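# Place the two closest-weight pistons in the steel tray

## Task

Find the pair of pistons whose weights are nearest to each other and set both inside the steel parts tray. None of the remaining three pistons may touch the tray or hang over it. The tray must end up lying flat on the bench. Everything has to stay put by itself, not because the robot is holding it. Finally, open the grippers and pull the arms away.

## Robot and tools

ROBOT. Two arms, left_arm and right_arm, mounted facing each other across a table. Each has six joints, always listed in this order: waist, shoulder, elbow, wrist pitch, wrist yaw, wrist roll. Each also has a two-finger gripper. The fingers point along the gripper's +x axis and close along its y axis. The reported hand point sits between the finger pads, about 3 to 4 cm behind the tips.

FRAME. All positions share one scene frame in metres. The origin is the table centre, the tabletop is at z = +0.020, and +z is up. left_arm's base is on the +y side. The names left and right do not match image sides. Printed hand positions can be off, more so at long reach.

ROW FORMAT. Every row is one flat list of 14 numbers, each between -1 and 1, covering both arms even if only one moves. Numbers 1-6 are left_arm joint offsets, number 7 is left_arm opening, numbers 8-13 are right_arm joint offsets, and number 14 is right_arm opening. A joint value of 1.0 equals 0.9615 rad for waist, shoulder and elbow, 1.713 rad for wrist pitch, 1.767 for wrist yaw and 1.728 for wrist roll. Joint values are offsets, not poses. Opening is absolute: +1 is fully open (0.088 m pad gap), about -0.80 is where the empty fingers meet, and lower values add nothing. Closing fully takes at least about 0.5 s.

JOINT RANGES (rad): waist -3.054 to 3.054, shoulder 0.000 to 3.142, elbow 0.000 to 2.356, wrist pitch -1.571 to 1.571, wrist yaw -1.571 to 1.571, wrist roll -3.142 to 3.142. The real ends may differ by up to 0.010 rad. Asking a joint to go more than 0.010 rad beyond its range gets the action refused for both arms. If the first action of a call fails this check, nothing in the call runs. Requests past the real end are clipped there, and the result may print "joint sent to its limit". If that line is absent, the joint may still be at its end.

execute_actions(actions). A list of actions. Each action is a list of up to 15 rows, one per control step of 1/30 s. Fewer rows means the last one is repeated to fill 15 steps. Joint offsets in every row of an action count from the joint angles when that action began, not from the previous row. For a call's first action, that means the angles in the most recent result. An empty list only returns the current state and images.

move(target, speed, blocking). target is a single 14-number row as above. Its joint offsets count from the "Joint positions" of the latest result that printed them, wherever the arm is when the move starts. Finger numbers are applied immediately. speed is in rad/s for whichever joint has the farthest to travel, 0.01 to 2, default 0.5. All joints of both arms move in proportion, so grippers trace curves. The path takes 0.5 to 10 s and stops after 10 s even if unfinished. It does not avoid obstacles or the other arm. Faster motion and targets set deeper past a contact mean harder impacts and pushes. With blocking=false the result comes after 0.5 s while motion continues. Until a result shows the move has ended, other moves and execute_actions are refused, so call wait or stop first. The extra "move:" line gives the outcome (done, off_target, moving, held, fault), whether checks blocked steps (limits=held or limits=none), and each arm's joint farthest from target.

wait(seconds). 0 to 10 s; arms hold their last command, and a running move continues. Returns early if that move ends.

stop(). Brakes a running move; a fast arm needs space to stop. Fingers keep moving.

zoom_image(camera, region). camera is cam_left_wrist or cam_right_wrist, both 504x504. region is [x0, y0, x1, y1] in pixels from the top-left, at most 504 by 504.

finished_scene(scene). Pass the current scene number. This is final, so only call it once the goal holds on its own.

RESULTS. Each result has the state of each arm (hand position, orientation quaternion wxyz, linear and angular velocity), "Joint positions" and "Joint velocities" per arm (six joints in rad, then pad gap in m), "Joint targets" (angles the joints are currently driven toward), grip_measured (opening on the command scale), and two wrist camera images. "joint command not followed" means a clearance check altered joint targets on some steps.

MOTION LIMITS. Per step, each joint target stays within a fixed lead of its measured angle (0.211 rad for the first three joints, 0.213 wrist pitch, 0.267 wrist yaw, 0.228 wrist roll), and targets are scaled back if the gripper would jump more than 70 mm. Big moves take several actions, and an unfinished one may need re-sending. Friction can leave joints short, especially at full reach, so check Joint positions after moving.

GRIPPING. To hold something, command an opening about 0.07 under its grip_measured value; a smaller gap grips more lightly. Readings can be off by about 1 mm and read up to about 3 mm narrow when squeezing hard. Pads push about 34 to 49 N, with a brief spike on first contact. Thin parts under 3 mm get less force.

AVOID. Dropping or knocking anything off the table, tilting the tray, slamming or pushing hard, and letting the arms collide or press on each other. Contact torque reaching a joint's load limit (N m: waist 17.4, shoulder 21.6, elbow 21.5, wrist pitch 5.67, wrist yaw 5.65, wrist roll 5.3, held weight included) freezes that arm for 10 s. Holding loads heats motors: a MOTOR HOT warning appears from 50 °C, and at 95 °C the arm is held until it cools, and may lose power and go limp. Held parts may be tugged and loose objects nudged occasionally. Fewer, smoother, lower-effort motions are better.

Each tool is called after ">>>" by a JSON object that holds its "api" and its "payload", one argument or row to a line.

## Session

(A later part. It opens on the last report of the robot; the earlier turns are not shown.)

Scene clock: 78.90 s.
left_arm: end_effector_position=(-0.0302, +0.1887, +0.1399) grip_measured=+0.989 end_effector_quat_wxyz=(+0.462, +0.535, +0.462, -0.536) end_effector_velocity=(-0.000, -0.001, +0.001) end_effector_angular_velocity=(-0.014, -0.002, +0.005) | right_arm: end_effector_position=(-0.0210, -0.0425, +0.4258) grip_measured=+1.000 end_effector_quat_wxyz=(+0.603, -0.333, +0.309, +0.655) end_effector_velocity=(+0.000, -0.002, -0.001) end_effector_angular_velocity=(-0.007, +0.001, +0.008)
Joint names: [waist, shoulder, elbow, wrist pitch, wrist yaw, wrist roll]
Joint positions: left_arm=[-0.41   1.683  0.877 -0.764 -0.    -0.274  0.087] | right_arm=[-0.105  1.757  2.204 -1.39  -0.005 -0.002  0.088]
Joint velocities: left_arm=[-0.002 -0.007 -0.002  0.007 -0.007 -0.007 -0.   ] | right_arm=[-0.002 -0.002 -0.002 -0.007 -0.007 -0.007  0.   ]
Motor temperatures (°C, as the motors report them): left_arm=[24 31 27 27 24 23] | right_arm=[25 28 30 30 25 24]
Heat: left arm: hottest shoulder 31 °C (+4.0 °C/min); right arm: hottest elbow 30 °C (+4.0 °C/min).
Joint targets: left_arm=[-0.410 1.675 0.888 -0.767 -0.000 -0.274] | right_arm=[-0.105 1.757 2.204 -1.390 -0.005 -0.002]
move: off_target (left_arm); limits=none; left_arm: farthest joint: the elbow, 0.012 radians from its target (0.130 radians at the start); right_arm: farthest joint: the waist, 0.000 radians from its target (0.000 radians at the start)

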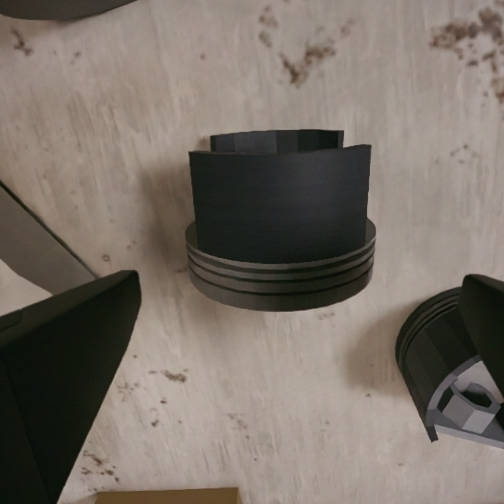

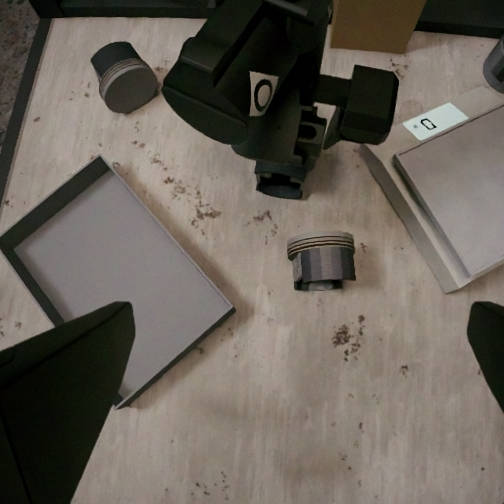

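>>> {"api": "move", "payload": {
  "target": [-0.502,-0.0916,-0.099,0.003,0,0.828,1,0,0,0,0,0,0,1],
  "speed": 1.2
}}

Scene clock: 81.93 s.
left_arm: end_effector_position=(-0.1117, +0.2788, +0.1407) grip_measured=+0.989 end_effector_quat_wxyz=(-0.169, +0.687, -0.169, -0.687) end_effector_velocity=(+0.005, +0.003, +0.000) end_effector_angular_velocity=(+0.008, -0.022, +0.005) | right_arm: end_effector_position=(-0.0210, -0.0425, +0.4258) grip_measured=+1.000 end_effector_quat_wxyz=(+0.603, -0.333, +0.309, +0.655) end_effector_velocity=(-0.002, -0.004, -0.006) end_effector_angular_velocity=(-0.031, -0.006, +0.040)
Joint names: [waist, shoulder, elbow, wrist pitch, wrist yaw, wrist roll]
Joint positions: left_arm=[-0.89   1.602  0.793 -0.762 -0.     1.154  0.087] | right_arm=[-0.105  1.757  2.204 -1.39  -0.005 -0.002  0.088]
Joint velocities: left_arm=[-0.002 -0.002 -0.002 -0.022 -0.007 -0.007 -0.   ] | right_arm=[-0.002  0.002 -0.007 -0.022 -0.022 -0.037  0.   ]
Motor temperatures (°C, as the motors report them): left_arm=[24 31 27 27 24 23] | right_arm=[25 29 30 30 25 24]
Heat: left arm: hottest shoulder 31 °C (+4.0 °C/min); right arm: hottest elbow 30 °C (+3.0 °C/min).
Joint targets: left_arm=[-0.893 1.595 0.782 -0.759 -0.000 1.157] | right_arm=[-0.105 1.757 2.204 -1.390 -0.005 -0.002]
move: off_target (left_arm); limits=none; left_arm: farthest joint: the elbow, 0.011 radians from its target (0.095 radians at the start); right_arm: farthest joint: the waist, 0.000 radians from its target (0.000 radians at the start)

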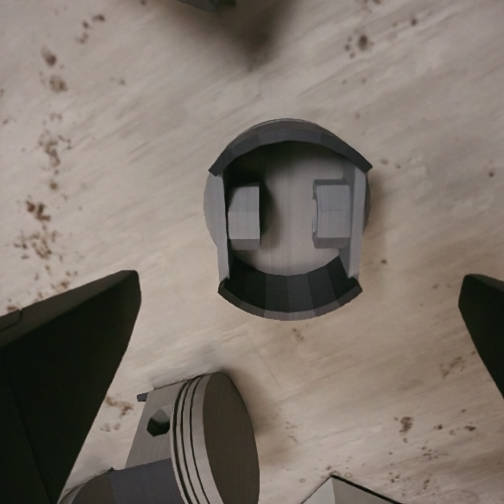

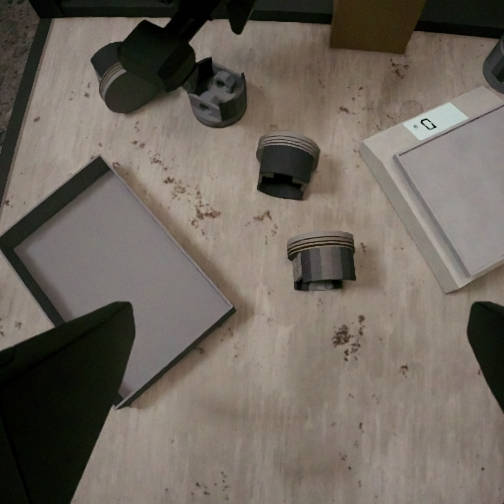

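>>> {"api": "move", "payload": {
  "target": [-0.021,0.196,-0.11,0.163,0,0,0.7,0,0,0,0,0,0,1],
  "speed": 0.4
}}

>>> {"api": "execute_actions", "payload": {
  "actions": [
    [[0,0,0,0,0,0,0.55,0,0,0,0,0,0,1],[0,0,0,0,0,0,0.48,0,0,0,0,0,0,1],[0,0,0,0,0,0,0.42,0,0,0,0,0,0,1],[0,0,0,0,0,0,0.38,0,0,0,0,0,0,1],[0,0,0,0,0,0,0.34,0,0,0,0,0,0,1],[0,0,0,0,0,0,0.3,0,0,0,0,0,0,1],[0,0,0,0,0,0,0.27,0,0,0,0,0,0,1],[0,0,0,0,0,0,0.24,0,0,0,0,0,0,1],[0,0,0,0,0,0,0.21,0,0,0,0,0,0,1],[0,0,0,0,0,0,0.18,0,0,0,0,0,0,1],[0,0,0,0,0,0,0.15,0,0,0,0,0,0,1]]
  ]
}}

Scene clock: 84.37 s.
left_arm: end_effector_position=(-0.1158, +0.2809, +0.0820) grip_measured=+0.703 end_effector_quat_wxyz=(-0.175, +0.685, -0.175, -0.685) end_effector_velocity=(-0.002, +0.001, +0.000) end_effector_angular_velocity=(+0.001, +0.010, -0.010) | right_arm: end_effector_position=(-0.0210, -0.0425, +0.4258) grip_measured=+1.000 end_effector_quat_wxyz=(+0.603, -0.333, +0.309, +0.655) end_effector_velocity=(+0.004, -0.004, -0.003) end_effector_angular_velocity=(-0.021, -0.012, -0.006)
Joint names: [waist, shoulder, elbow, wrist pitch, wrist yaw, wrist roll]
Joint positions: left_arm=[-0.907  1.783  0.697 -0.486 -0.     1.154  0.073] | right_arm=[-0.105  1.757  2.204 -1.39  -0.005 -0.002  0.088]
Joint velocities: left_arm=[-0.002 -0.002 -0.002  0.007  0.007  0.007 -0.   ] | right_arm=[-0.007 -0.002 -0.002 -0.022  0.007 -0.007  0.   ]
Motor temperatures (°C, as the motors report them): left_arm=[24 31 27 27 24 23] | right_arm=[25 29 30 30 25 24]
Heat: left arm: hottest shoulder 31 °C (+4.0 °C/min); right arm: hottest elbow 30 °C (+3.0 °C/min).
Joint targets: left_arm=[-0.910 1.790 0.687 -0.482 -0.000 1.154] | right_arm=[-0.105 1.757 2.204 -1.390 -0.005 -0.002]
move: done; limits=none; left_arm: farthest joint: the elbow, 0.010 radians from its target (0.106 radians at the start); right_arm: farthest joint: the waist, 0.000 radians from its target (0.000 radians at the start)

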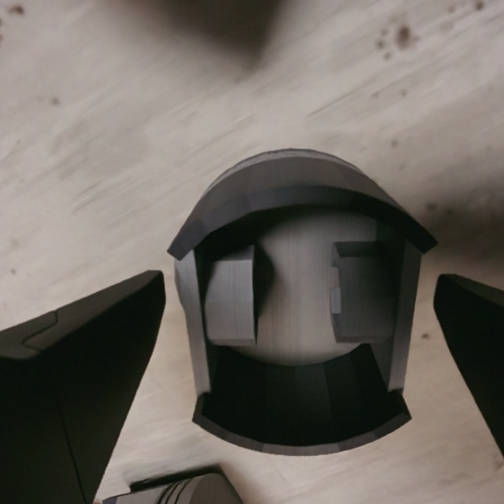

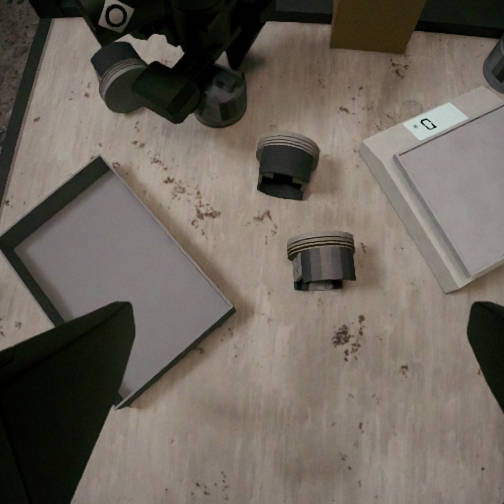

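Scene clock: 84.87 s.
left_arm: end_effector_position=(-0.1157, +0.2810, +0.0820) grip_measured=+0.277 end_effector_quat_wxyz=(-0.175, +0.685, -0.175, -0.685) end_effector_velocity=(-0.000, -0.002, +0.001) end_effector_angular_velocity=(-0.013, +0.005, -0.005) | right_arm: end_effector_position=(-0.0210, -0.0425, +0.4258) grip_measured=+1.000 end_effector_quat_wxyz=(+0.603, -0.333, +0.309, +0.655) end_effector_velocity=(-0.002, -0.003, -0.003) end_effector_angular_velocity=(-0.023, +0.009, +0.001)
Joint names: [waist, shoulder, elbow, wrist pitch, wrist yaw, wrist roll]
Joint positions: left_arm=[-0.907  1.783  0.697 -0.486 -0.     1.154  0.053] | right_arm=[-0.105  1.757  2.204 -1.39  -0.005 -0.002  0.088]
Joint velocities: left_arm=[ 0.002 -0.007 -0.002  0.007 -0.007  0.007  0.   ] | right_arm=[ 0.002  0.002  0.002 -0.022 -0.007  0.007  0.   ]
Motor temperatures (°C, as the motors report them): left_arm=[24 31 27 27 24 23] | right_arm=[25 29 30 30 25 24]
Heat: left arm: hottest shoulder 31 °C (+4.0 °C/min); right arm: hottest elbow 30 °C (+3.0 °C/min).
Joint targets: left_arm=[-0.907 1.783 0.697 -0.486 0.000 1.154] | right_arm=[-0.105 1.757 2.204 -1.390 -0.005 -0.002]

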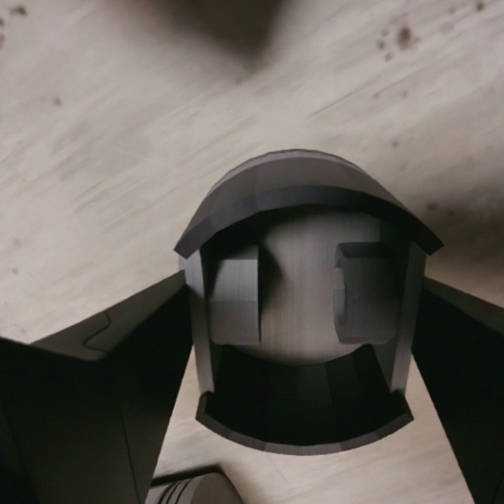

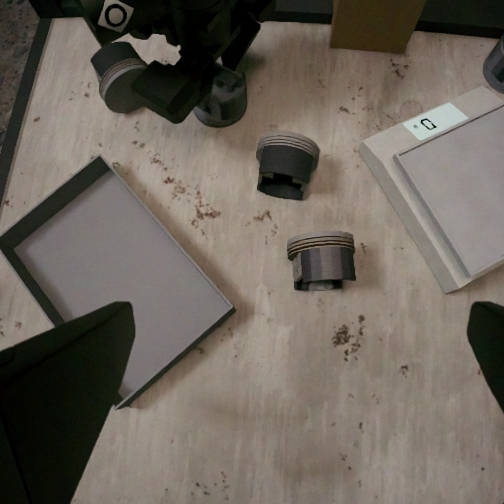

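>>> {"api": "move", "payload": {
  "target": [0,-0.257,0.199,-0.241,0,0,0.19,0,0,0,0,0,0,1],
  "speed": 0.6
}}

>>> {"api": "move", "payload": {
  "target": [0.8,0.16,0.185,-0.012,0,-0.33,0.19,0,0,0,0,0,0,1],
  "speed": 0.9
}}

Scene clock: 88.17 s.
left_arm: end_effector_position=(-0.1157, +0.2810, +0.1705) grip_measured=+0.277 end_effector_quat_wxyz=(-0.175, +0.685, -0.175, -0.685) end_effector_velocity=(+0.002, +0.001, +0.001) end_effector_angular_velocity=(-0.004, -0.006, +0.020) | right_arm: end_effector_position=(-0.0210, -0.0425, +0.4258) grip_measured=+1.000 end_effector_quat_wxyz=(+0.603, -0.333, +0.309, +0.655) end_effector_velocity=(+0.000, -0.002, -0.001) end_effector_angular_velocity=(-0.007, +0.001, +0.008)
Joint names: [waist, shoulder, elbow, wrist pitch, wrist yaw, wrist roll]
Joint positions: left_arm=[-0.907  1.547  0.872 -0.896 -0.     1.154  0.053] | right_arm=[-0.105  1.757  2.204 -1.39  -0.005 -0.002  0.088]
Joint velocities: left_arm=[-0.002 -0.007 -0.002 -0.007 -0.007 -0.022  0.   ] | right_arm=[-0.002 -0.002 -0.002 -0.007 -0.007 -0.007  0.   ]
Motor temperatures (°C, as the motors report them): left_arm=[24 31 27 27 24 23] | right_arm=[25 29 30 30 25 24]
Heat: left arm: hottest shoulder 31 °C (+3.0 °C/min); right arm: hottest elbow 30 °C (+2.0 °C/min).
Joint targets: left_arm=[-0.907 1.536 0.888 -0.899 -0.000 1.154] | right_arm=[-0.105 1.757 2.204 -1.390 -0.005 -0.002]
move: off_target (left_arm); limits=none; left_arm: farthest joint: the elbow, 0.016 radians from its target (0.191 radians at the start); right_arm: farthest joint: the waist, 0.000 radians from its target (0.000 radians at the start)

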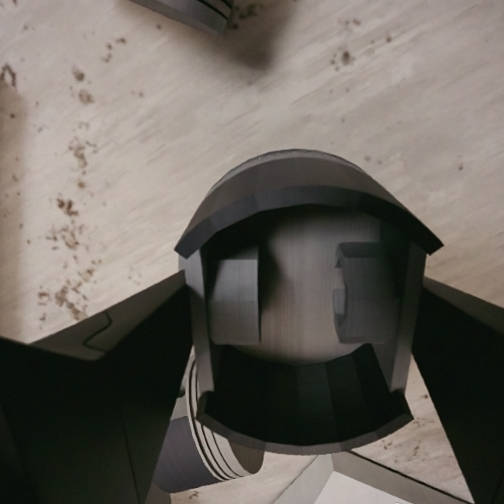

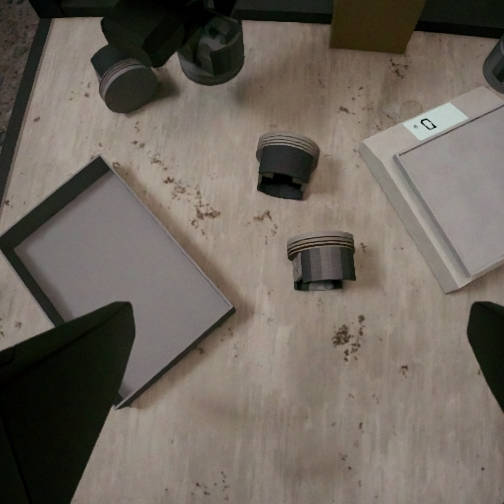

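Scene clock: 89.73 s.
left_arm: end_effector_position=(+0.0345, +0.1497, +0.1713) grip_measured=+0.277 end_effector_quat_wxyz=(+0.285, +0.648, +0.287, -0.646) end_effector_velocity=(-0.001, -0.001, +0.000) end_effector_angular_velocity=(-0.008, -0.006, -0.000) | right_arm: end_effector_position=(-0.0210, -0.0425, +0.4258) grip_measured=+1.000 end_effector_quat_wxyz=(+0.603, -0.333, +0.309, +0.655) end_effector_velocity=(+0.000, -0.002, -0.002) end_effector_angular_velocity=(-0.012, +0.001, +0.008)
Joint names: [waist, shoulder, elbow, wrist pitch, wrist yaw, wrist roll]
Joint positions: left_arm=[-0.141  1.696  1.034 -0.913 -0.     0.587  0.053] | right_arm=[-0.105  1.757  2.204 -1.39  -0.005 -0.002  0.088]
Joint velocities: left_arm=[-0.007 -0.002 -0.002  0.007 -0.007 -0.007  0.   ] | right_arm=[-0.002 -0.002 -0.007 -0.007 -0.007 -0.007  0.   ]
Motor temperatures (°C, as the motors report them): left_arm=[24 31 27 27 24 23] | right_arm=[25 29 30 30 25 24]
Heat: left arm: hottest shoulder 31 °C (+3.0 °C/min); right arm: hottest elbow 30 °C (+2.0 °C/min).
Joint targets: left_arm=[-0.138 1.701 1.050 -0.916 0.000 0.584] | right_arm=[-0.105 1.757 2.204 -1.390 -0.005 -0.002]
move: off_target (left_arm); limits=none; left_arm: farthest joint: the elbow, 0.016 radians from its target (0.178 radians at the start); right_arm: farthest joint: the waist, 0.000 radians from its target (0.000 radians at the start)

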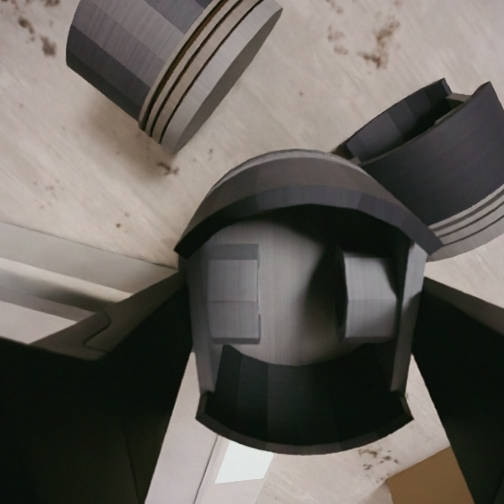

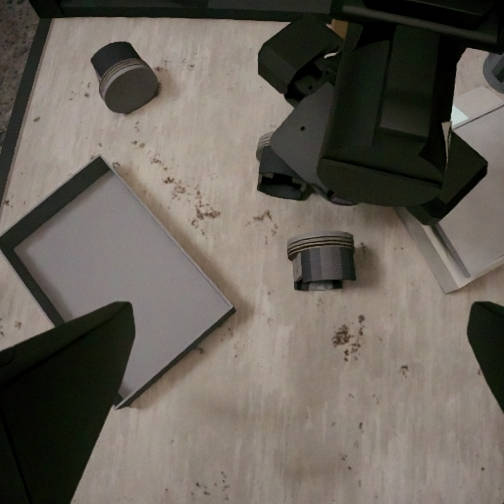

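>>> {"api": "move", "payload": {
  "target": [0.755,0.173,0.151,0.023,0,-0.303,0.19,0,0,0,0,0,0,1],
  "speed": 0.9
}}

Scene clock: 91.50 s.
left_arm: end_effector_position=(+0.2509, +0.1587, +0.1552) grip_measured=+0.277 end_effector_quat_wxyz=(+0.609, +0.360, +0.609, -0.358) end_effector_velocity=(-0.002, +0.002, -0.001) end_effector_angular_velocity=(+0.006, +0.013, +0.010) | right_arm: end_effector_position=(-0.0210, -0.0425, +0.4258) grip_measured=+1.000 end_effector_quat_wxyz=(+0.603, -0.333, +0.309, +0.655) end_effector_velocity=(+0.002, -0.002, -0.001) end_effector_angular_velocity=(-0.006, -0.019, +0.011)
Joint names: [waist, shoulder, elbow, wrist pitch, wrist yaw, wrist roll]
Joint positions: left_arm=[ 0.581  1.857  1.163 -0.877 -0.002  0.067  0.053] | right_arm=[-0.105  1.757  2.204 -1.39  -0.005 -0.002  0.088]
Joint velocities: left_arm=[ 0.002  0.002 -0.002 -0.007  0.007 -0.007 -0.   ] | right_arm=[-0.002 -0.002 -0.002 -0.007  0.007 -0.022  0.   ]
Motor temperatures (°C, as the motors report them): left_arm=[24 31 27 27 24 23] | right_arm=[25 29 30 30 25 24]
Heat: left arm: hottest shoulder 31 °C (+2.0 °C/min); right arm: hottest elbow 30 °C (+2.0 °C/min).
Joint targets: left_arm=[0.585 1.862 1.179 -0.874 -0.001 0.063] | right_arm=[-0.105 1.757 2.204 -1.390 -0.005 -0.002]
move: off_target (left_arm); limits=none; left_arm: farthest joint: the elbow, 0.016 radians from its target (0.145 radians at the start); right_arm: farthest joint: the waist, 0.000 radians from its target (0.000 radians at the start)

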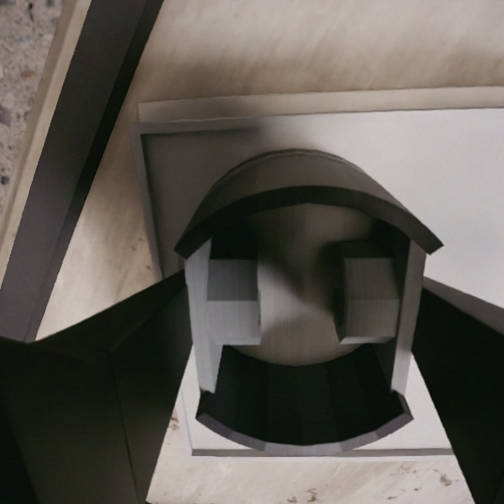

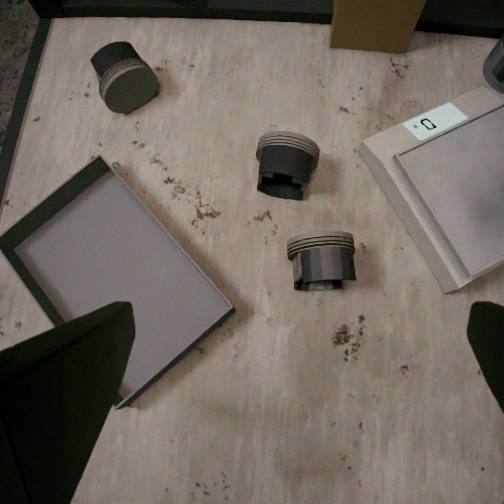

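>>> {"api": "move", "payload": {
  "target": [0,0.027,-0.036,0.029,0,0,0.19,0,0,0,0,0,0,1],
  "speed": 0.1
}}

Scene clock: 92.67 s.
left_arm: end_effector_position=(+0.2510, +0.1585, +0.1455) grip_measured=+0.277 end_effector_quat_wxyz=(+0.610, +0.359, +0.608, -0.359) end_effector_velocity=(-0.002, +0.004, -0.000) end_effector_angular_velocity=(+0.022, +0.006, -0.010) | right_arm: end_effector_position=(-0.0210, -0.0425, +0.4258) grip_measured=+1.000 end_effector_quat_wxyz=(+0.603, -0.333, +0.309, +0.655) end_effector_velocity=(+0.000, -0.002, -0.001) end_effector_angular_velocity=(-0.007, -0.007, +0.020)
Joint names: [waist, shoulder, elbow, wrist pitch, wrist yaw, wrist roll]
Joint positions: left_arm=[ 0.581  1.873  1.141 -0.836 -0.002  0.067  0.053] | right_arm=[-0.105  1.757  2.204 -1.39  -0.005 -0.002  0.088]
Joint velocities: left_arm=[-0.002  0.002  0.002 -0.022 -0.007  0.007 -0.   ] | right_arm=[-0.002 -0.002 -0.002 -0.007 -0.007 -0.022  0.   ]
Motor temperatures (°C, as the motors report them): left_arm=[24 31 27 27 24 23] | right_arm=[25 29 30 30 25 24]
Heat: left arm: hottest shoulder 31 °C (+2.0 °C/min); right arm: hottest elbow 30 °C (+2.0 °C/min).
Joint targets: left_arm=[0.581 1.883 1.128 -0.827 -0.002 0.067] | right_arm=[-0.105 1.757 2.204 -1.390 -0.005 -0.002]
move: off_target (left_arm); limits=none; left_arm: farthest joint: the elbow, 0.012 radians from its target (0.034 radians at the start); right_arm: farthest joint: the waist, 0.000 radians from its target (0.000 radians at the start)

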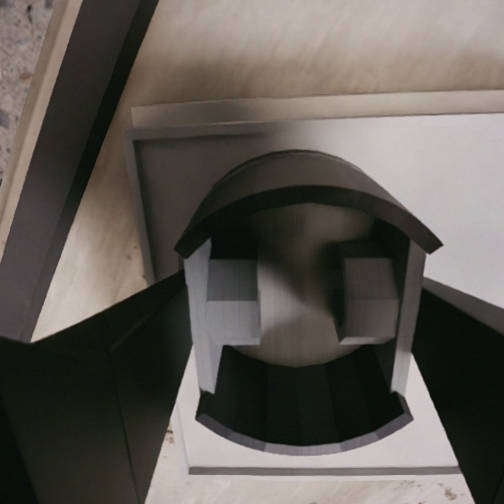

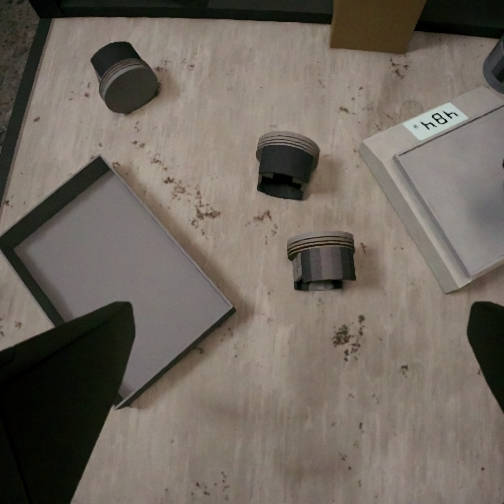

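>>> {"api": "execute_actions", "payload": {
  "actions": [
    [[0,0,0,0,0,0,0.3,0,0,0,0,0,0,1],[0,0,0,0,0,0,0.35,0,0,0,0,0,0,1],[0,0,0,0,0,0,0.42,0,0,0,0,0,0,1],[0,0,0,0,0,0,0.5,0,0,0,0,0,0,1],[0,0,0,0,0,0,0.6,0,0,0,0,0,0,1],[0,0,0,0,0,0,0.7,0,0,0,0,0,0,1]]
  ]
}}

>>> {"api": "move", "payload": {
  "target": [0,-0.073,0.095,-0.083,0,0,0.7,0,0,0,0,0,0,1],
  "speed": 0.4
}}

>>> {"api": "zoom_image", "payload": {
  "camera": "cam_right_wrist",
  "region": [390, 85, 480, 155]
}}

Scene clock: 94.53 s.
left_arm: end_effector_position=(+0.2510, +0.1584, +0.1455) grip_measured=+0.683 end_effector_quat_wxyz=(+0.610, +0.359, +0.608, -0.359) end_effector_velocity=(-0.001, +0.002, +0.000) end_effector_angular_velocity=(+0.010, -0.002, -0.010) | right_arm: end_effector_position=(-0.0210, -0.0425, +0.4258) grip_measured=+1.000 end_effector_quat_wxyz=(+0.603, -0.333, +0.309, +0.655) end_effector_velocity=(-0.000, +0.001, -0.001) end_effector_angular_velocity=(+0.003, -0.007, +0.020)
Joint names: [waist, shoulder, elbow, wrist pitch, wrist yaw, wrist roll]
Joint positions: left_arm=[ 0.581  1.873  1.141 -0.836 -0.002  0.067  0.072] | right_arm=[-0.105  1.757  2.204 -1.39  -0.005 -0.002  0.088]
Joint velocities: left_arm=[-0.002 -0.002 -0.002 -0.007 -0.007  0.007  0.006] | right_arm=[-0.002 -0.002 -0.007  0.007 -0.007 -0.022  0.   ]
Motor temperatures (°C, as the motors report them): left_arm=[24 31 27 27 24 23] | right_arm=[25 29 30 30 25 24]
Heat: left arm: hottest shoulder 31 °C (+2.0 °C/min); right arm: hottest elbow 30 °C (+2.0 °C/min).
Joint targets: left_arm=[0.581 1.873 1.141 -0.836 -0.002 0.067] | right_arm=[-0.105 1.757 2.204 -1.390 -0.005 -0.002]

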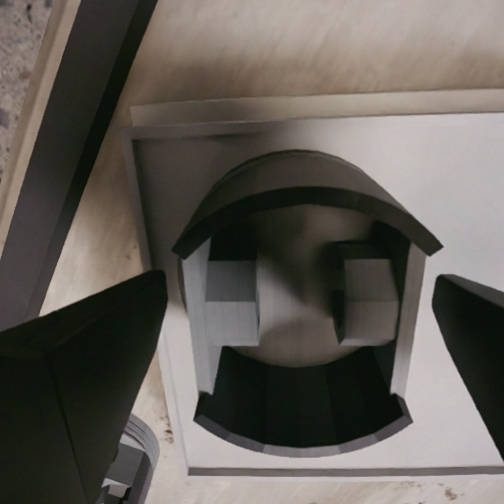

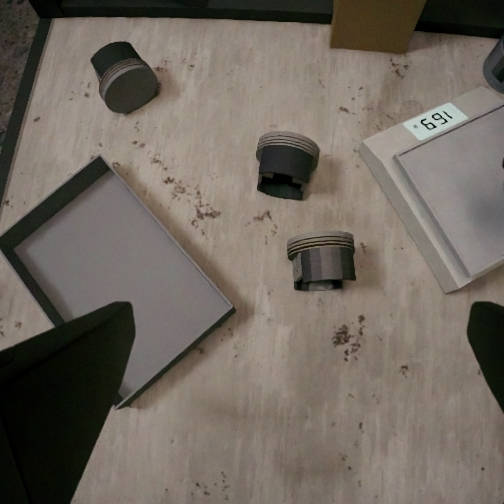

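Scene clock: 95.50 s.
left_arm: end_effector_position=(+0.2506, +0.1590, +0.1824) grip_measured=+0.697 end_effector_quat_wxyz=(+0.611, +0.359, +0.607, -0.359) end_effector_velocity=(-0.002, -0.003, +0.002) end_effector_angular_velocity=(-0.014, -0.000, -0.000) | right_arm: end_effector_position=(-0.0210, -0.0425, +0.4258) grip_measured=+1.000 end_effector_quat_wxyz=(+0.603, -0.333, +0.309, +0.655) end_effector_velocity=(-0.000, -0.002, -0.001) end_effector_angular_velocity=(-0.008, +0.004, +0.023)
Joint names: [waist, shoulder, elbow, wrist pitch, wrist yaw, wrist roll]
Joint positions: left_arm=[ 0.581  1.811  1.22  -0.975 -0.002  0.067  0.073] | right_arm=[-0.105  1.757  2.204 -1.39  -0.005 -0.002  0.088]
Joint velocities: left_arm=[-0.007 -0.007 -0.002  0.007  0.007 -0.007  0.   ] | right_arm=[-0.007 -0.002 -0.002 -0.007 -0.022 -0.022  0.   ]
Motor temperatures (°C, as the motors report them): left_arm=[24 31 27 27 24 23] | right_arm=[25 30 30 30 25 24]
Heat: left arm: hottest shoulder 31 °C (+2.0 °C/min); right arm: hottest shoulder 30 °C (+2.0 °C/min).
Joint targets: left_arm=[0.581 1.803 1.232 -0.978 -0.002 0.067] | right_arm=[-0.105 1.757 2.204 -1.390 -0.005 -0.002]
move: off_target (left_arm); limits=none; left_arm: farthest joint: the elbow, 0.012 radians from its target (0.092 radians at the start); right_arm: farthest joint: the waist, 0.000 radians from its target (0.000 radians at the start)

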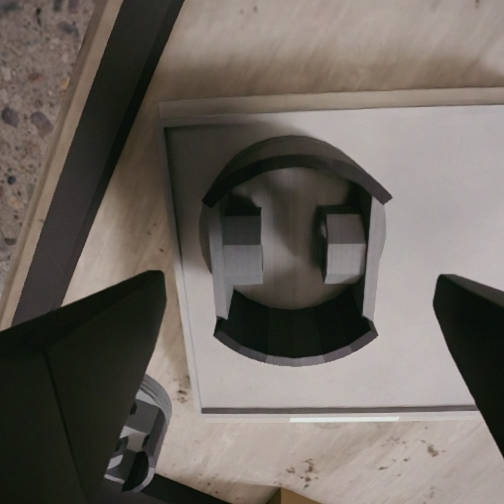

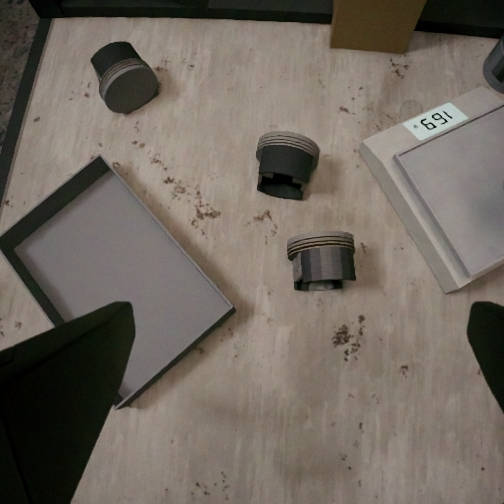

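Region (390, 85, 480, 155) of cam_right_wrist's 504x504 image, scaled by 5.600, with more detail than that image has.

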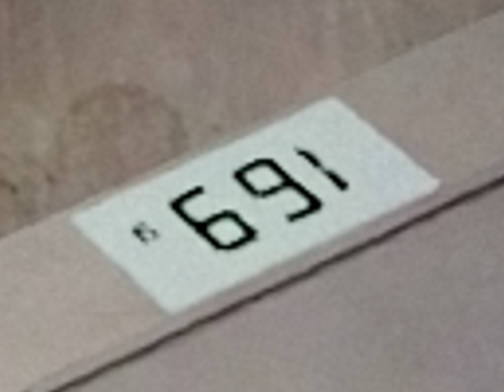

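>>> {"api": "move", "payload": {
  "target": [0,0.073,-0.094,0.083,0,0,0.7,0.2,-0.58,-0.316,0,0,0,1],
  "speed": 0.7
}}

>>> {"api": "execute_actions", "payload": {
  "actions": [
    [[0,0,0,0,0,0,0.55,0,0,0,0,0,0,1],[0,0,0,0,0,0,0.48,0,0,0,0,0,0,1],[0,0,0,0,0,0,0.42,0,0,0,0,0,0,1],[0,0,0,0,0,0,0.38,0,0,0,0,0,0,1],[0,0,0,0,0,0,0.34,0,0,0,0,0,0,1],[0,0,0,0,0,0,0.3,0,0,0,0,0,0,1],[0,0,0,0,0,0,0.27,0,0,0,0,0,0,1],[0,0,0,0,0,0,0.24,0,0,0,0,0,0,1],[0,0,0,0,0,0,0.21,0,0,0,0,0,0,1],[0,0,0,0,0,0,0.19,0,0,0,0,0,0,1]]
  ]
}}

Scene clock: 99.03 s.
left_arm: end_effector_position=(+0.2511, +0.1582, +0.1458) grip_measured=+0.697 end_effector_quat_wxyz=(+0.610, +0.359, +0.608, -0.359) end_effector_velocity=(+0.004, +0.002, -0.001) end_effector_angular_velocity=(+0.010, -0.020, +0.010) | right_arm: end_effector_position=(-0.0542, -0.2010, +0.4966) grip_measured=+1.000 end_effector_quat_wxyz=(+0.570, -0.266, +0.203, +0.750) end_effector_velocity=(+0.001, -0.001, -0.001) end_effector_angular_velocity=(-0.001, -0.023, +0.011)
Joint names: [waist, shoulder, elbow, wrist pitch, wrist yaw, wrist roll]
Joint positions: left_arm=[ 0.581  1.872  1.141 -0.836 -0.002  0.067  0.073] | right_arm=[ 0.084  1.201  1.909 -1.39  -0.005 -0.002  0.088]
Joint velocities: left_arm=[ 0.002  0.002 -0.002  0.007 -0.022 -0.007 -0.   ] | right_arm=[ 0.002 -0.002 -0.002 -0.007  0.007 -0.022  0.   ]
Motor temperatures (°C, as the motors report them): left_arm=[24 31 27 27 24 23] | right_arm=[25 30 30 30 25 24]
Heat: left arm: hottest shoulder 31 °C (+2.0 °C/min); right arm: hottest shoulder 30 °C (+1.0 °C/min).
Joint targets: left_arm=[0.581 1.881 1.129 -0.833 -0.002 0.067] | right_arm=[0.087 1.200 1.900 -1.390 -0.005 -0.002]
move: off_target (left_arm); limits=none; left_arm: farthest joint: the elbow, 0.011 radians from its target (0.090 radians at the start); right_arm: farthest joint: the elbow, 0.009 radians from its target (0.304 radians at the start)

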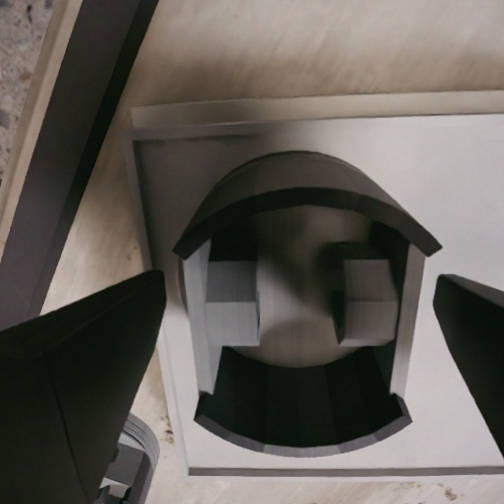

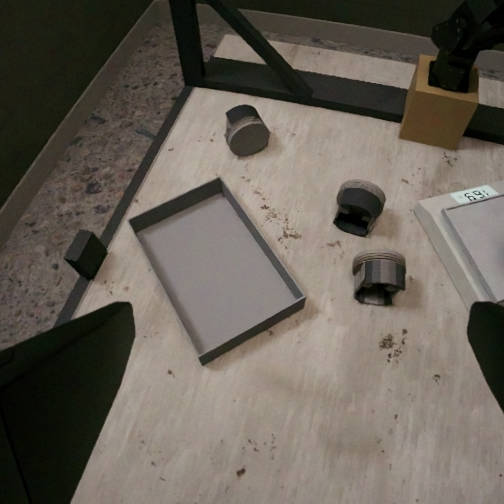

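Scene clock: 99.53 s.
left_arm: end_effector_position=(+0.2513, +0.1584, +0.1458) grip_measured=+0.278 end_effector_quat_wxyz=(+0.611, +0.359, +0.608, -0.359) end_effector_velocity=(+0.000, +0.003, +0.000) end_effector_angular_velocity=(+0.010, -0.002, +0.024) | right_arm: end_effector_position=(-0.0542, -0.2010, +0.4966) grip_measured=+1.000 end_effector_quat_wxyz=(+0.570, -0.266, +0.203, +0.750) end_effector_velocity=(-0.003, -0.000, +0.001) end_effector_angular_velocity=(+0.002, +0.021, +0.010)
Joint names: [waist, shoulder, elbow, wrist pitch, wrist yaw, wrist roll]
Joint positions: left_arm=[ 0.582  1.872  1.141 -0.836 -0.002  0.067  0.053] | right_arm=[ 0.084  1.201  1.909 -1.39  -0.005 -0.002  0.088]
Joint velocities: left_arm=[ 0.002 -0.002 -0.002 -0.007 -0.007 -0.022 -0.   ] | right_arm=[-0.002 -0.002 -0.002  0.007 -0.022  0.007  0.   ]
Motor temperatures (°C, as the motors report them): left_arm=[24 31 27 27 24 23] | right_arm=[25 30 30 30 25 24]
Heat: left arm: hottest shoulder 31 °C (+2.0 °C/min); right arm: hottest shoulder 30 °C (+1.0 °C/min).
Joint targets: left_arm=[0.582 1.872 1.141 -0.836 -0.002 0.067] | right_arm=[0.084 1.201 1.909 -1.390 -0.005 -0.002]

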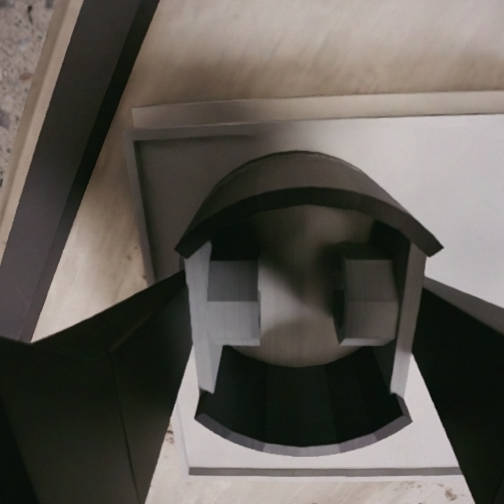

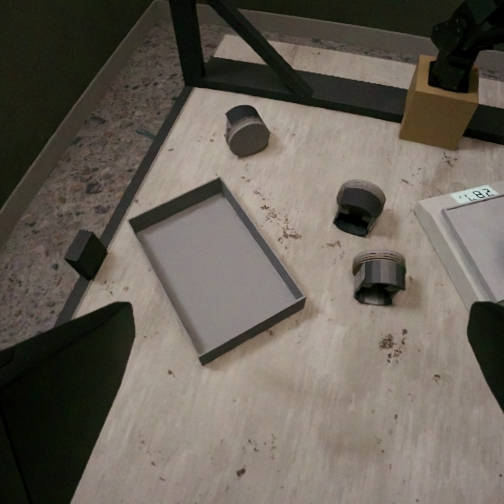

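>>> {"api": "move", "payload": {
  "target": [0,-0.066,0.084,-0.068,0,0,0.19,0,0,0,0,0,0,1],
  "speed": 0.35
}}

>>> {"api": "move", "payload": {
  "target": [-0.9,0.265,0.38,-0.062,0,0,0.19,0,0,0,0,0,0,1],
  "speed": 0.9
}}

Scene clock: 101.53 s.
left_arm: end_effector_position=(+0.2513, +0.1584, +0.1761) grip_measured=+0.278 end_effector_quat_wxyz=(+0.612, +0.359, +0.607, -0.359) end_effector_velocity=(-0.003, +0.002, +0.000) end_effector_angular_velocity=(+0.002, +0.010, -0.010) | right_arm: end_effector_position=(-0.0542, -0.2010, +0.4966) grip_measured=+1.000 end_effector_quat_wxyz=(+0.570, -0.266, +0.203, +0.750) end_effector_velocity=(-0.001, -0.002, -0.001) end_effector_angular_velocity=(-0.007, -0.003, +0.013)
Joint names: [waist, shoulder, elbow, wrist pitch, wrist yaw, wrist roll]
Joint positions: left_arm=[ 0.582  1.821  1.206 -0.949 -0.002  0.067  0.053] | right_arm=[ 0.084  1.201  1.909 -1.39  -0.005 -0.002  0.088]
Joint velocities: left_arm=[-0.002 -0.007 -0.007 -0.007  0.007  0.007  0.   ] | right_arm=[ 0.002 -0.002 -0.002 -0.007 -0.007 -0.007  0.   ]
Motor temperatures (°C, as the motors report them): left_arm=[24 31 28 27 24 23] | right_arm=[25 29 30 30 25 24]
Heat: left arm: hottest shoulder 31 °C (+2.0 °C/min); right arm: hottest elbow 30 °C (+1.0 °C/min).
Joint targets: left_arm=[0.582 1.809 1.222 -0.952 -0.002 0.067] | right_arm=[0.084 1.201 1.909 -1.390 -0.005 -0.002]
move: off_target (left_arm); limits=none; left_arm: farthest joint: the elbow, 0.016 radians from its target (0.081 radians at the start); right_arm: farthest joint: the waist, 0.000 radians from its target (0.000 radians at the start)

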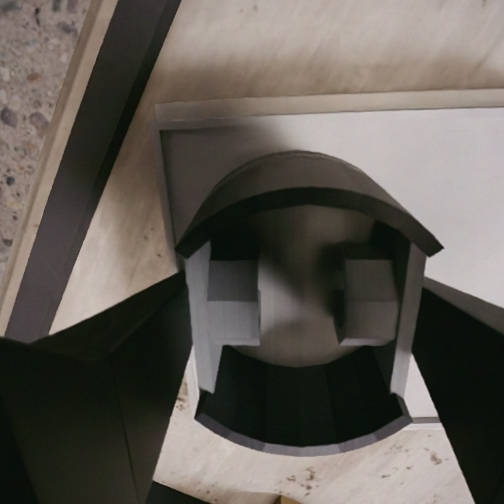

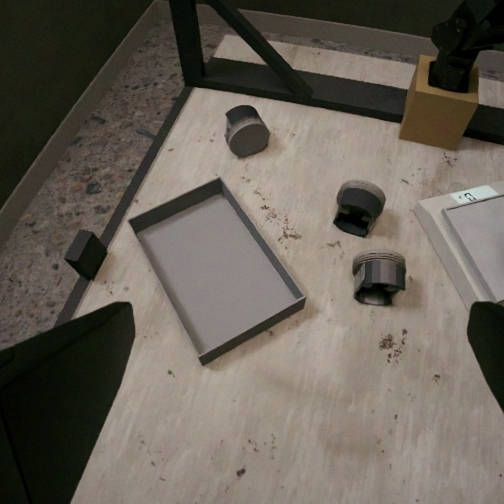

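Scene clock: 103.13 s.
left_arm: end_effector_position=(-0.0358, +0.0555, +0.1758) grip_measured=+0.278 end_effector_quat_wxyz=(+0.403, +0.581, +0.402, -0.582) end_effector_velocity=(+0.000, +0.001, +0.001) end_effector_angular_velocity=(+0.000, -0.008, +0.005) | right_arm: end_effector_position=(-0.0542, -0.2010, +0.4966) grip_measured=+1.000 end_effector_quat_wxyz=(+0.570, -0.266, +0.203, +0.750) end_effector_velocity=(-0.002, -0.004, -0.004) end_effector_angular_velocity=(-0.020, -0.009, +0.028)
Joint names: [waist, shoulder, elbow, wrist pitch, wrist yaw, wrist roll]
Joint positions: left_arm=[-0.284  2.07   1.555 -1.053 -0.     0.067  0.053] | right_arm=[ 0.084  1.201  1.909 -1.39  -0.005 -0.002  0.088]
Joint velocities: left_arm=[-0.002 -0.002  0.002 -0.007 -0.007 -0.007 -0.   ] | right_arm=[-0.002 -0.002 -0.002 -0.022 -0.022 -0.022  0.   ]
Motor temperatures (°C, as the motors report them): left_arm=[24 31 28 27 24 23] | right_arm=[25 29 30 30 25 24]
Heat: left arm: hottest shoulder 31 °C (+2.0 °C/min); right arm: hottest elbow 30 °C (+1.0 °C/min).
Joint targets: left_arm=[-0.284 2.076 1.572 -1.056 -0.002 0.067] | right_arm=[0.084 1.201 1.909 -1.390 -0.005 -0.002]
move: off_target (left_arm); limits=none; left_arm: farthest joint: the elbow, 0.017 radians from its target (0.365 radians at the start); right_arm: farthest joint: the waist, 0.000 radians from its target (0.000 radians at the start)

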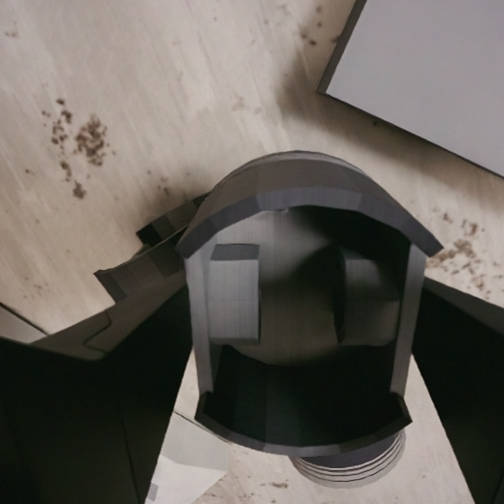

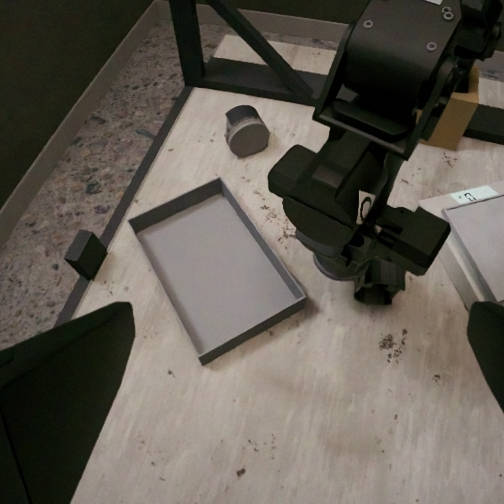

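>>> {"api": "move", "payload": {
  "target": [-0.512,0.319,0.342,-0.008,0,-0.04,0.19,0,0,0,0,0,0,1],
  "speed": 0.7
}}

Scene clock: 105.43 s.
left_arm: end_effector_position=(-0.2441, +0.1080, +0.1309) grip_measured=+0.278 end_effector_quat_wxyz=(+0.270, +0.652, +0.271, -0.655) end_effector_velocity=(+0.006, +0.002, -0.002) end_effector_angular_velocity=(+0.004, -0.035, +0.020) | right_arm: end_effector_position=(-0.0542, -0.2010, +0.4966) grip_measured=+1.000 end_effector_quat_wxyz=(+0.570, -0.266, +0.203, +0.750) end_effector_velocity=(-0.000, -0.002, -0.001) end_effector_angular_velocity=(-0.007, -0.003, +0.008)
Joint names: [waist, shoulder, elbow, wrist pitch, wrist yaw, wrist roll]
Joint positions: left_arm=[-0.776  2.371  1.867 -1.063  0.002  0.     0.053] | right_arm=[ 0.084  1.201  1.909 -1.39  -0.005 -0.002  0.088]
Joint velocities: left_arm=[-0.002  0.002 -0.002 -0.022 -0.022 -0.022  0.   ] | right_arm=[-0.002 -0.002 -0.002 -0.007 -0.007 -0.007  0.   ]
Motor temperatures (°C, as the motors report them): left_arm=[24 32 28 27 24 23] | right_arm=[25 29 30 30 25 24]
Heat: left arm: hottest shoulder 32 °C (+3.0 °C/min); right arm: hottest elbow 30 °C (+1.0 °C/min).
Joint targets: left_arm=[-0.776 2.377 1.883 -1.066 -0.000 -0.003] | right_arm=[0.084 1.201 1.909 -1.390 -0.005 -0.002]
move: off_target (left_arm); limits=none; left_arm: farthest joint: the elbow, 0.017 radians from its target (0.329 radians at the start); right_arm: farthest joint: the waist, 0.000 radians from its target (0.000 radians at the start)

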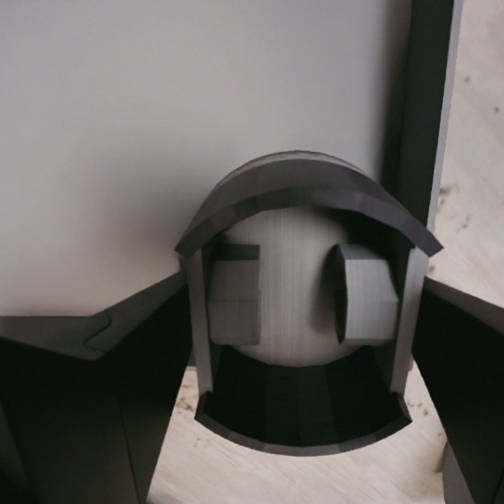

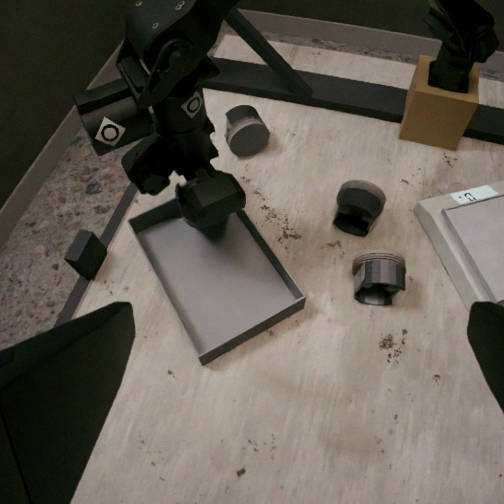

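>>> {"api": "move", "payload": {
  "target": [0.031,0.061,-0.076,0.071,0,0,0.19,0,0,0,0,0,0,1],
  "speed": 0.15
}}

Scene clock: 107.40 s.
left_arm: end_effector_position=(-0.2352, +0.0990, +0.0921) grip_measured=+0.278 end_effector_quat_wxyz=(+0.280, +0.648, +0.280, -0.651) end_effector_velocity=(+0.002, +0.005, +0.003) end_effector_angular_velocity=(+0.017, -0.006, +0.005) | right_arm: end_effector_position=(-0.0542, -0.2010, +0.4966) grip_measured=+1.000 end_effector_quat_wxyz=(+0.570, -0.266, +0.203, +0.750) end_effector_velocity=(-0.001, -0.003, -0.000) end_effector_angular_velocity=(-0.005, +0.009, +0.004)
Joint names: [waist, shoulder, elbow, wrist pitch, wrist yaw, wrist roll]
Joint positions: left_arm=[-0.748  2.424  1.802 -0.944  0.002  0.     0.053] | right_arm=[ 0.084  1.201  1.909 -1.39  -0.005 -0.002  0.088]
Joint velocities: left_arm=[-0.002 -0.007 -0.002 -0.022  0.007 -0.007  0.   ] | right_arm=[ 0.002 -0.007 -0.002 -0.007 -0.007  0.007  0.   ]
Motor temperatures (°C, as the motors report them): left_arm=[24 32 28 27 24 23] | right_arm=[25 29 30 31 25 24]
Heat: left arm: hottest shoulder 32 °C (+3.0 °C/min); right arm: hottest wrist pitch 31 °C (+2.0 °C/min).
Joint targets: left_arm=[-0.746 2.429 1.793 -0.941 0.002 0.000] | right_arm=[0.084 1.201 1.909 -1.390 -0.005 -0.002]
move: done; limits=none; left_arm: farthest joint: the elbow, 0.008 radians from its target (0.073 radians at the start); right_arm: farthest joint: the waist, 0.000 radians from its target (0.000 radians at the start)

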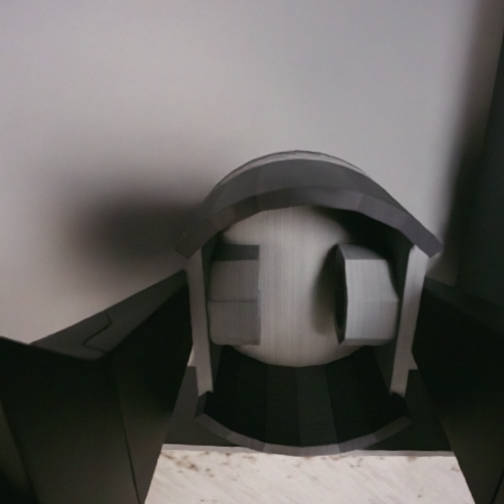

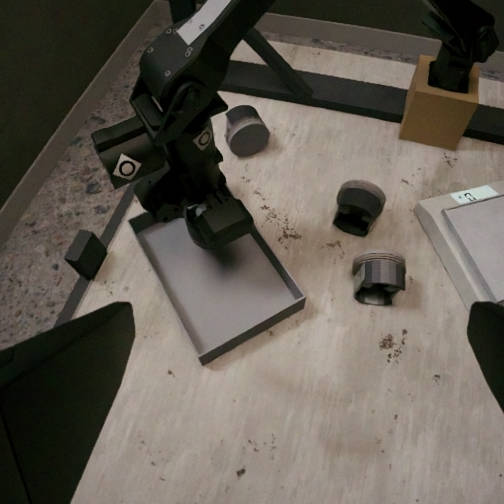

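>>> {"api": "move", "payload": {
  "target": [0,0.0125,-0.017,0.011,0,0,0.19,0,0,0,0,0,0,1],
  "speed": 0.05
}}

Scene clock: 108.30 s.
left_arm: end_effector_position=(-0.2363, +0.0979, +0.0906) grip_measured=+0.278 end_effector_quat_wxyz=(+0.281, +0.645, +0.278, -0.654) end_effector_velocity=(+0.000, +0.003, -0.002) end_effector_angular_velocity=(+0.014, -0.003, +0.005) | right_arm: end_effector_position=(-0.0542, -0.2010, +0.4966) grip_measured=+1.000 end_effector_quat_wxyz=(+0.570, -0.266, +0.203, +0.750) end_effector_velocity=(+0.001, -0.002, +0.000) end_effector_angular_velocity=(+0.000, -0.011, +0.001)
Joint names: [waist, shoulder, elbow, wrist pitch, wrist yaw, wrist roll]
Joint positions: left_arm=[-0.748  2.425  1.798 -0.93   0.002  0.     0.053] | right_arm=[ 0.084  1.201  1.909 -1.39  -0.005 -0.002  0.088]
Joint velocities: left_arm=[-0.002  0.002 -0.002 -0.007  0.007 -0.007  0.   ] | right_arm=[ 0.002 -0.002  0.002 -0.007  0.007 -0.007  0.   ]
Motor temperatures (°C, as the motors report them): left_arm=[24 33 28 27 24 23] | right_arm=[25 28 30 31 25 24]
Heat: left arm: hottest shoulder 33 °C (+3.0 °C/min); right arm: hottest wrist pitch 31 °C (+2.0 °C/min).
Joint targets: left_arm=[-0.748 2.436 1.785 -0.925 0.002 0.000] | right_arm=[0.084 1.201 1.909 -1.390 -0.005 -0.002]
move: off_target (left_arm); limits=none; left_arm: farthest joint: the elbow, 0.012 radians from its target (0.016 radians at the start); right_arm: farthest joint: the waist, 0.000 radians from its target (0.000 radians at the start)

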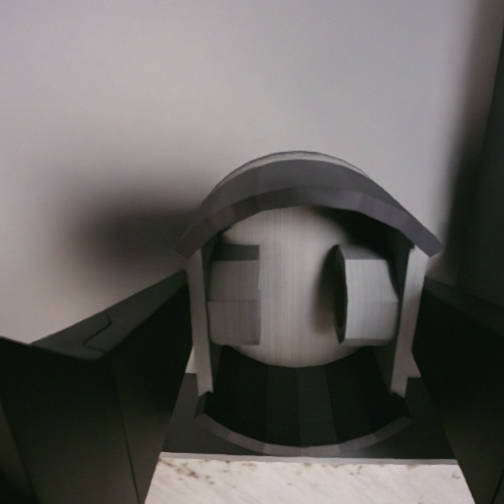

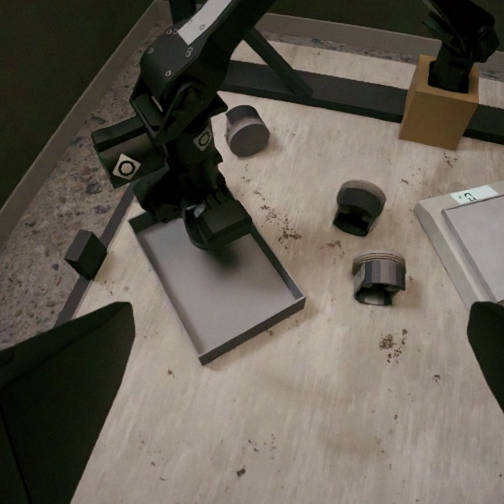

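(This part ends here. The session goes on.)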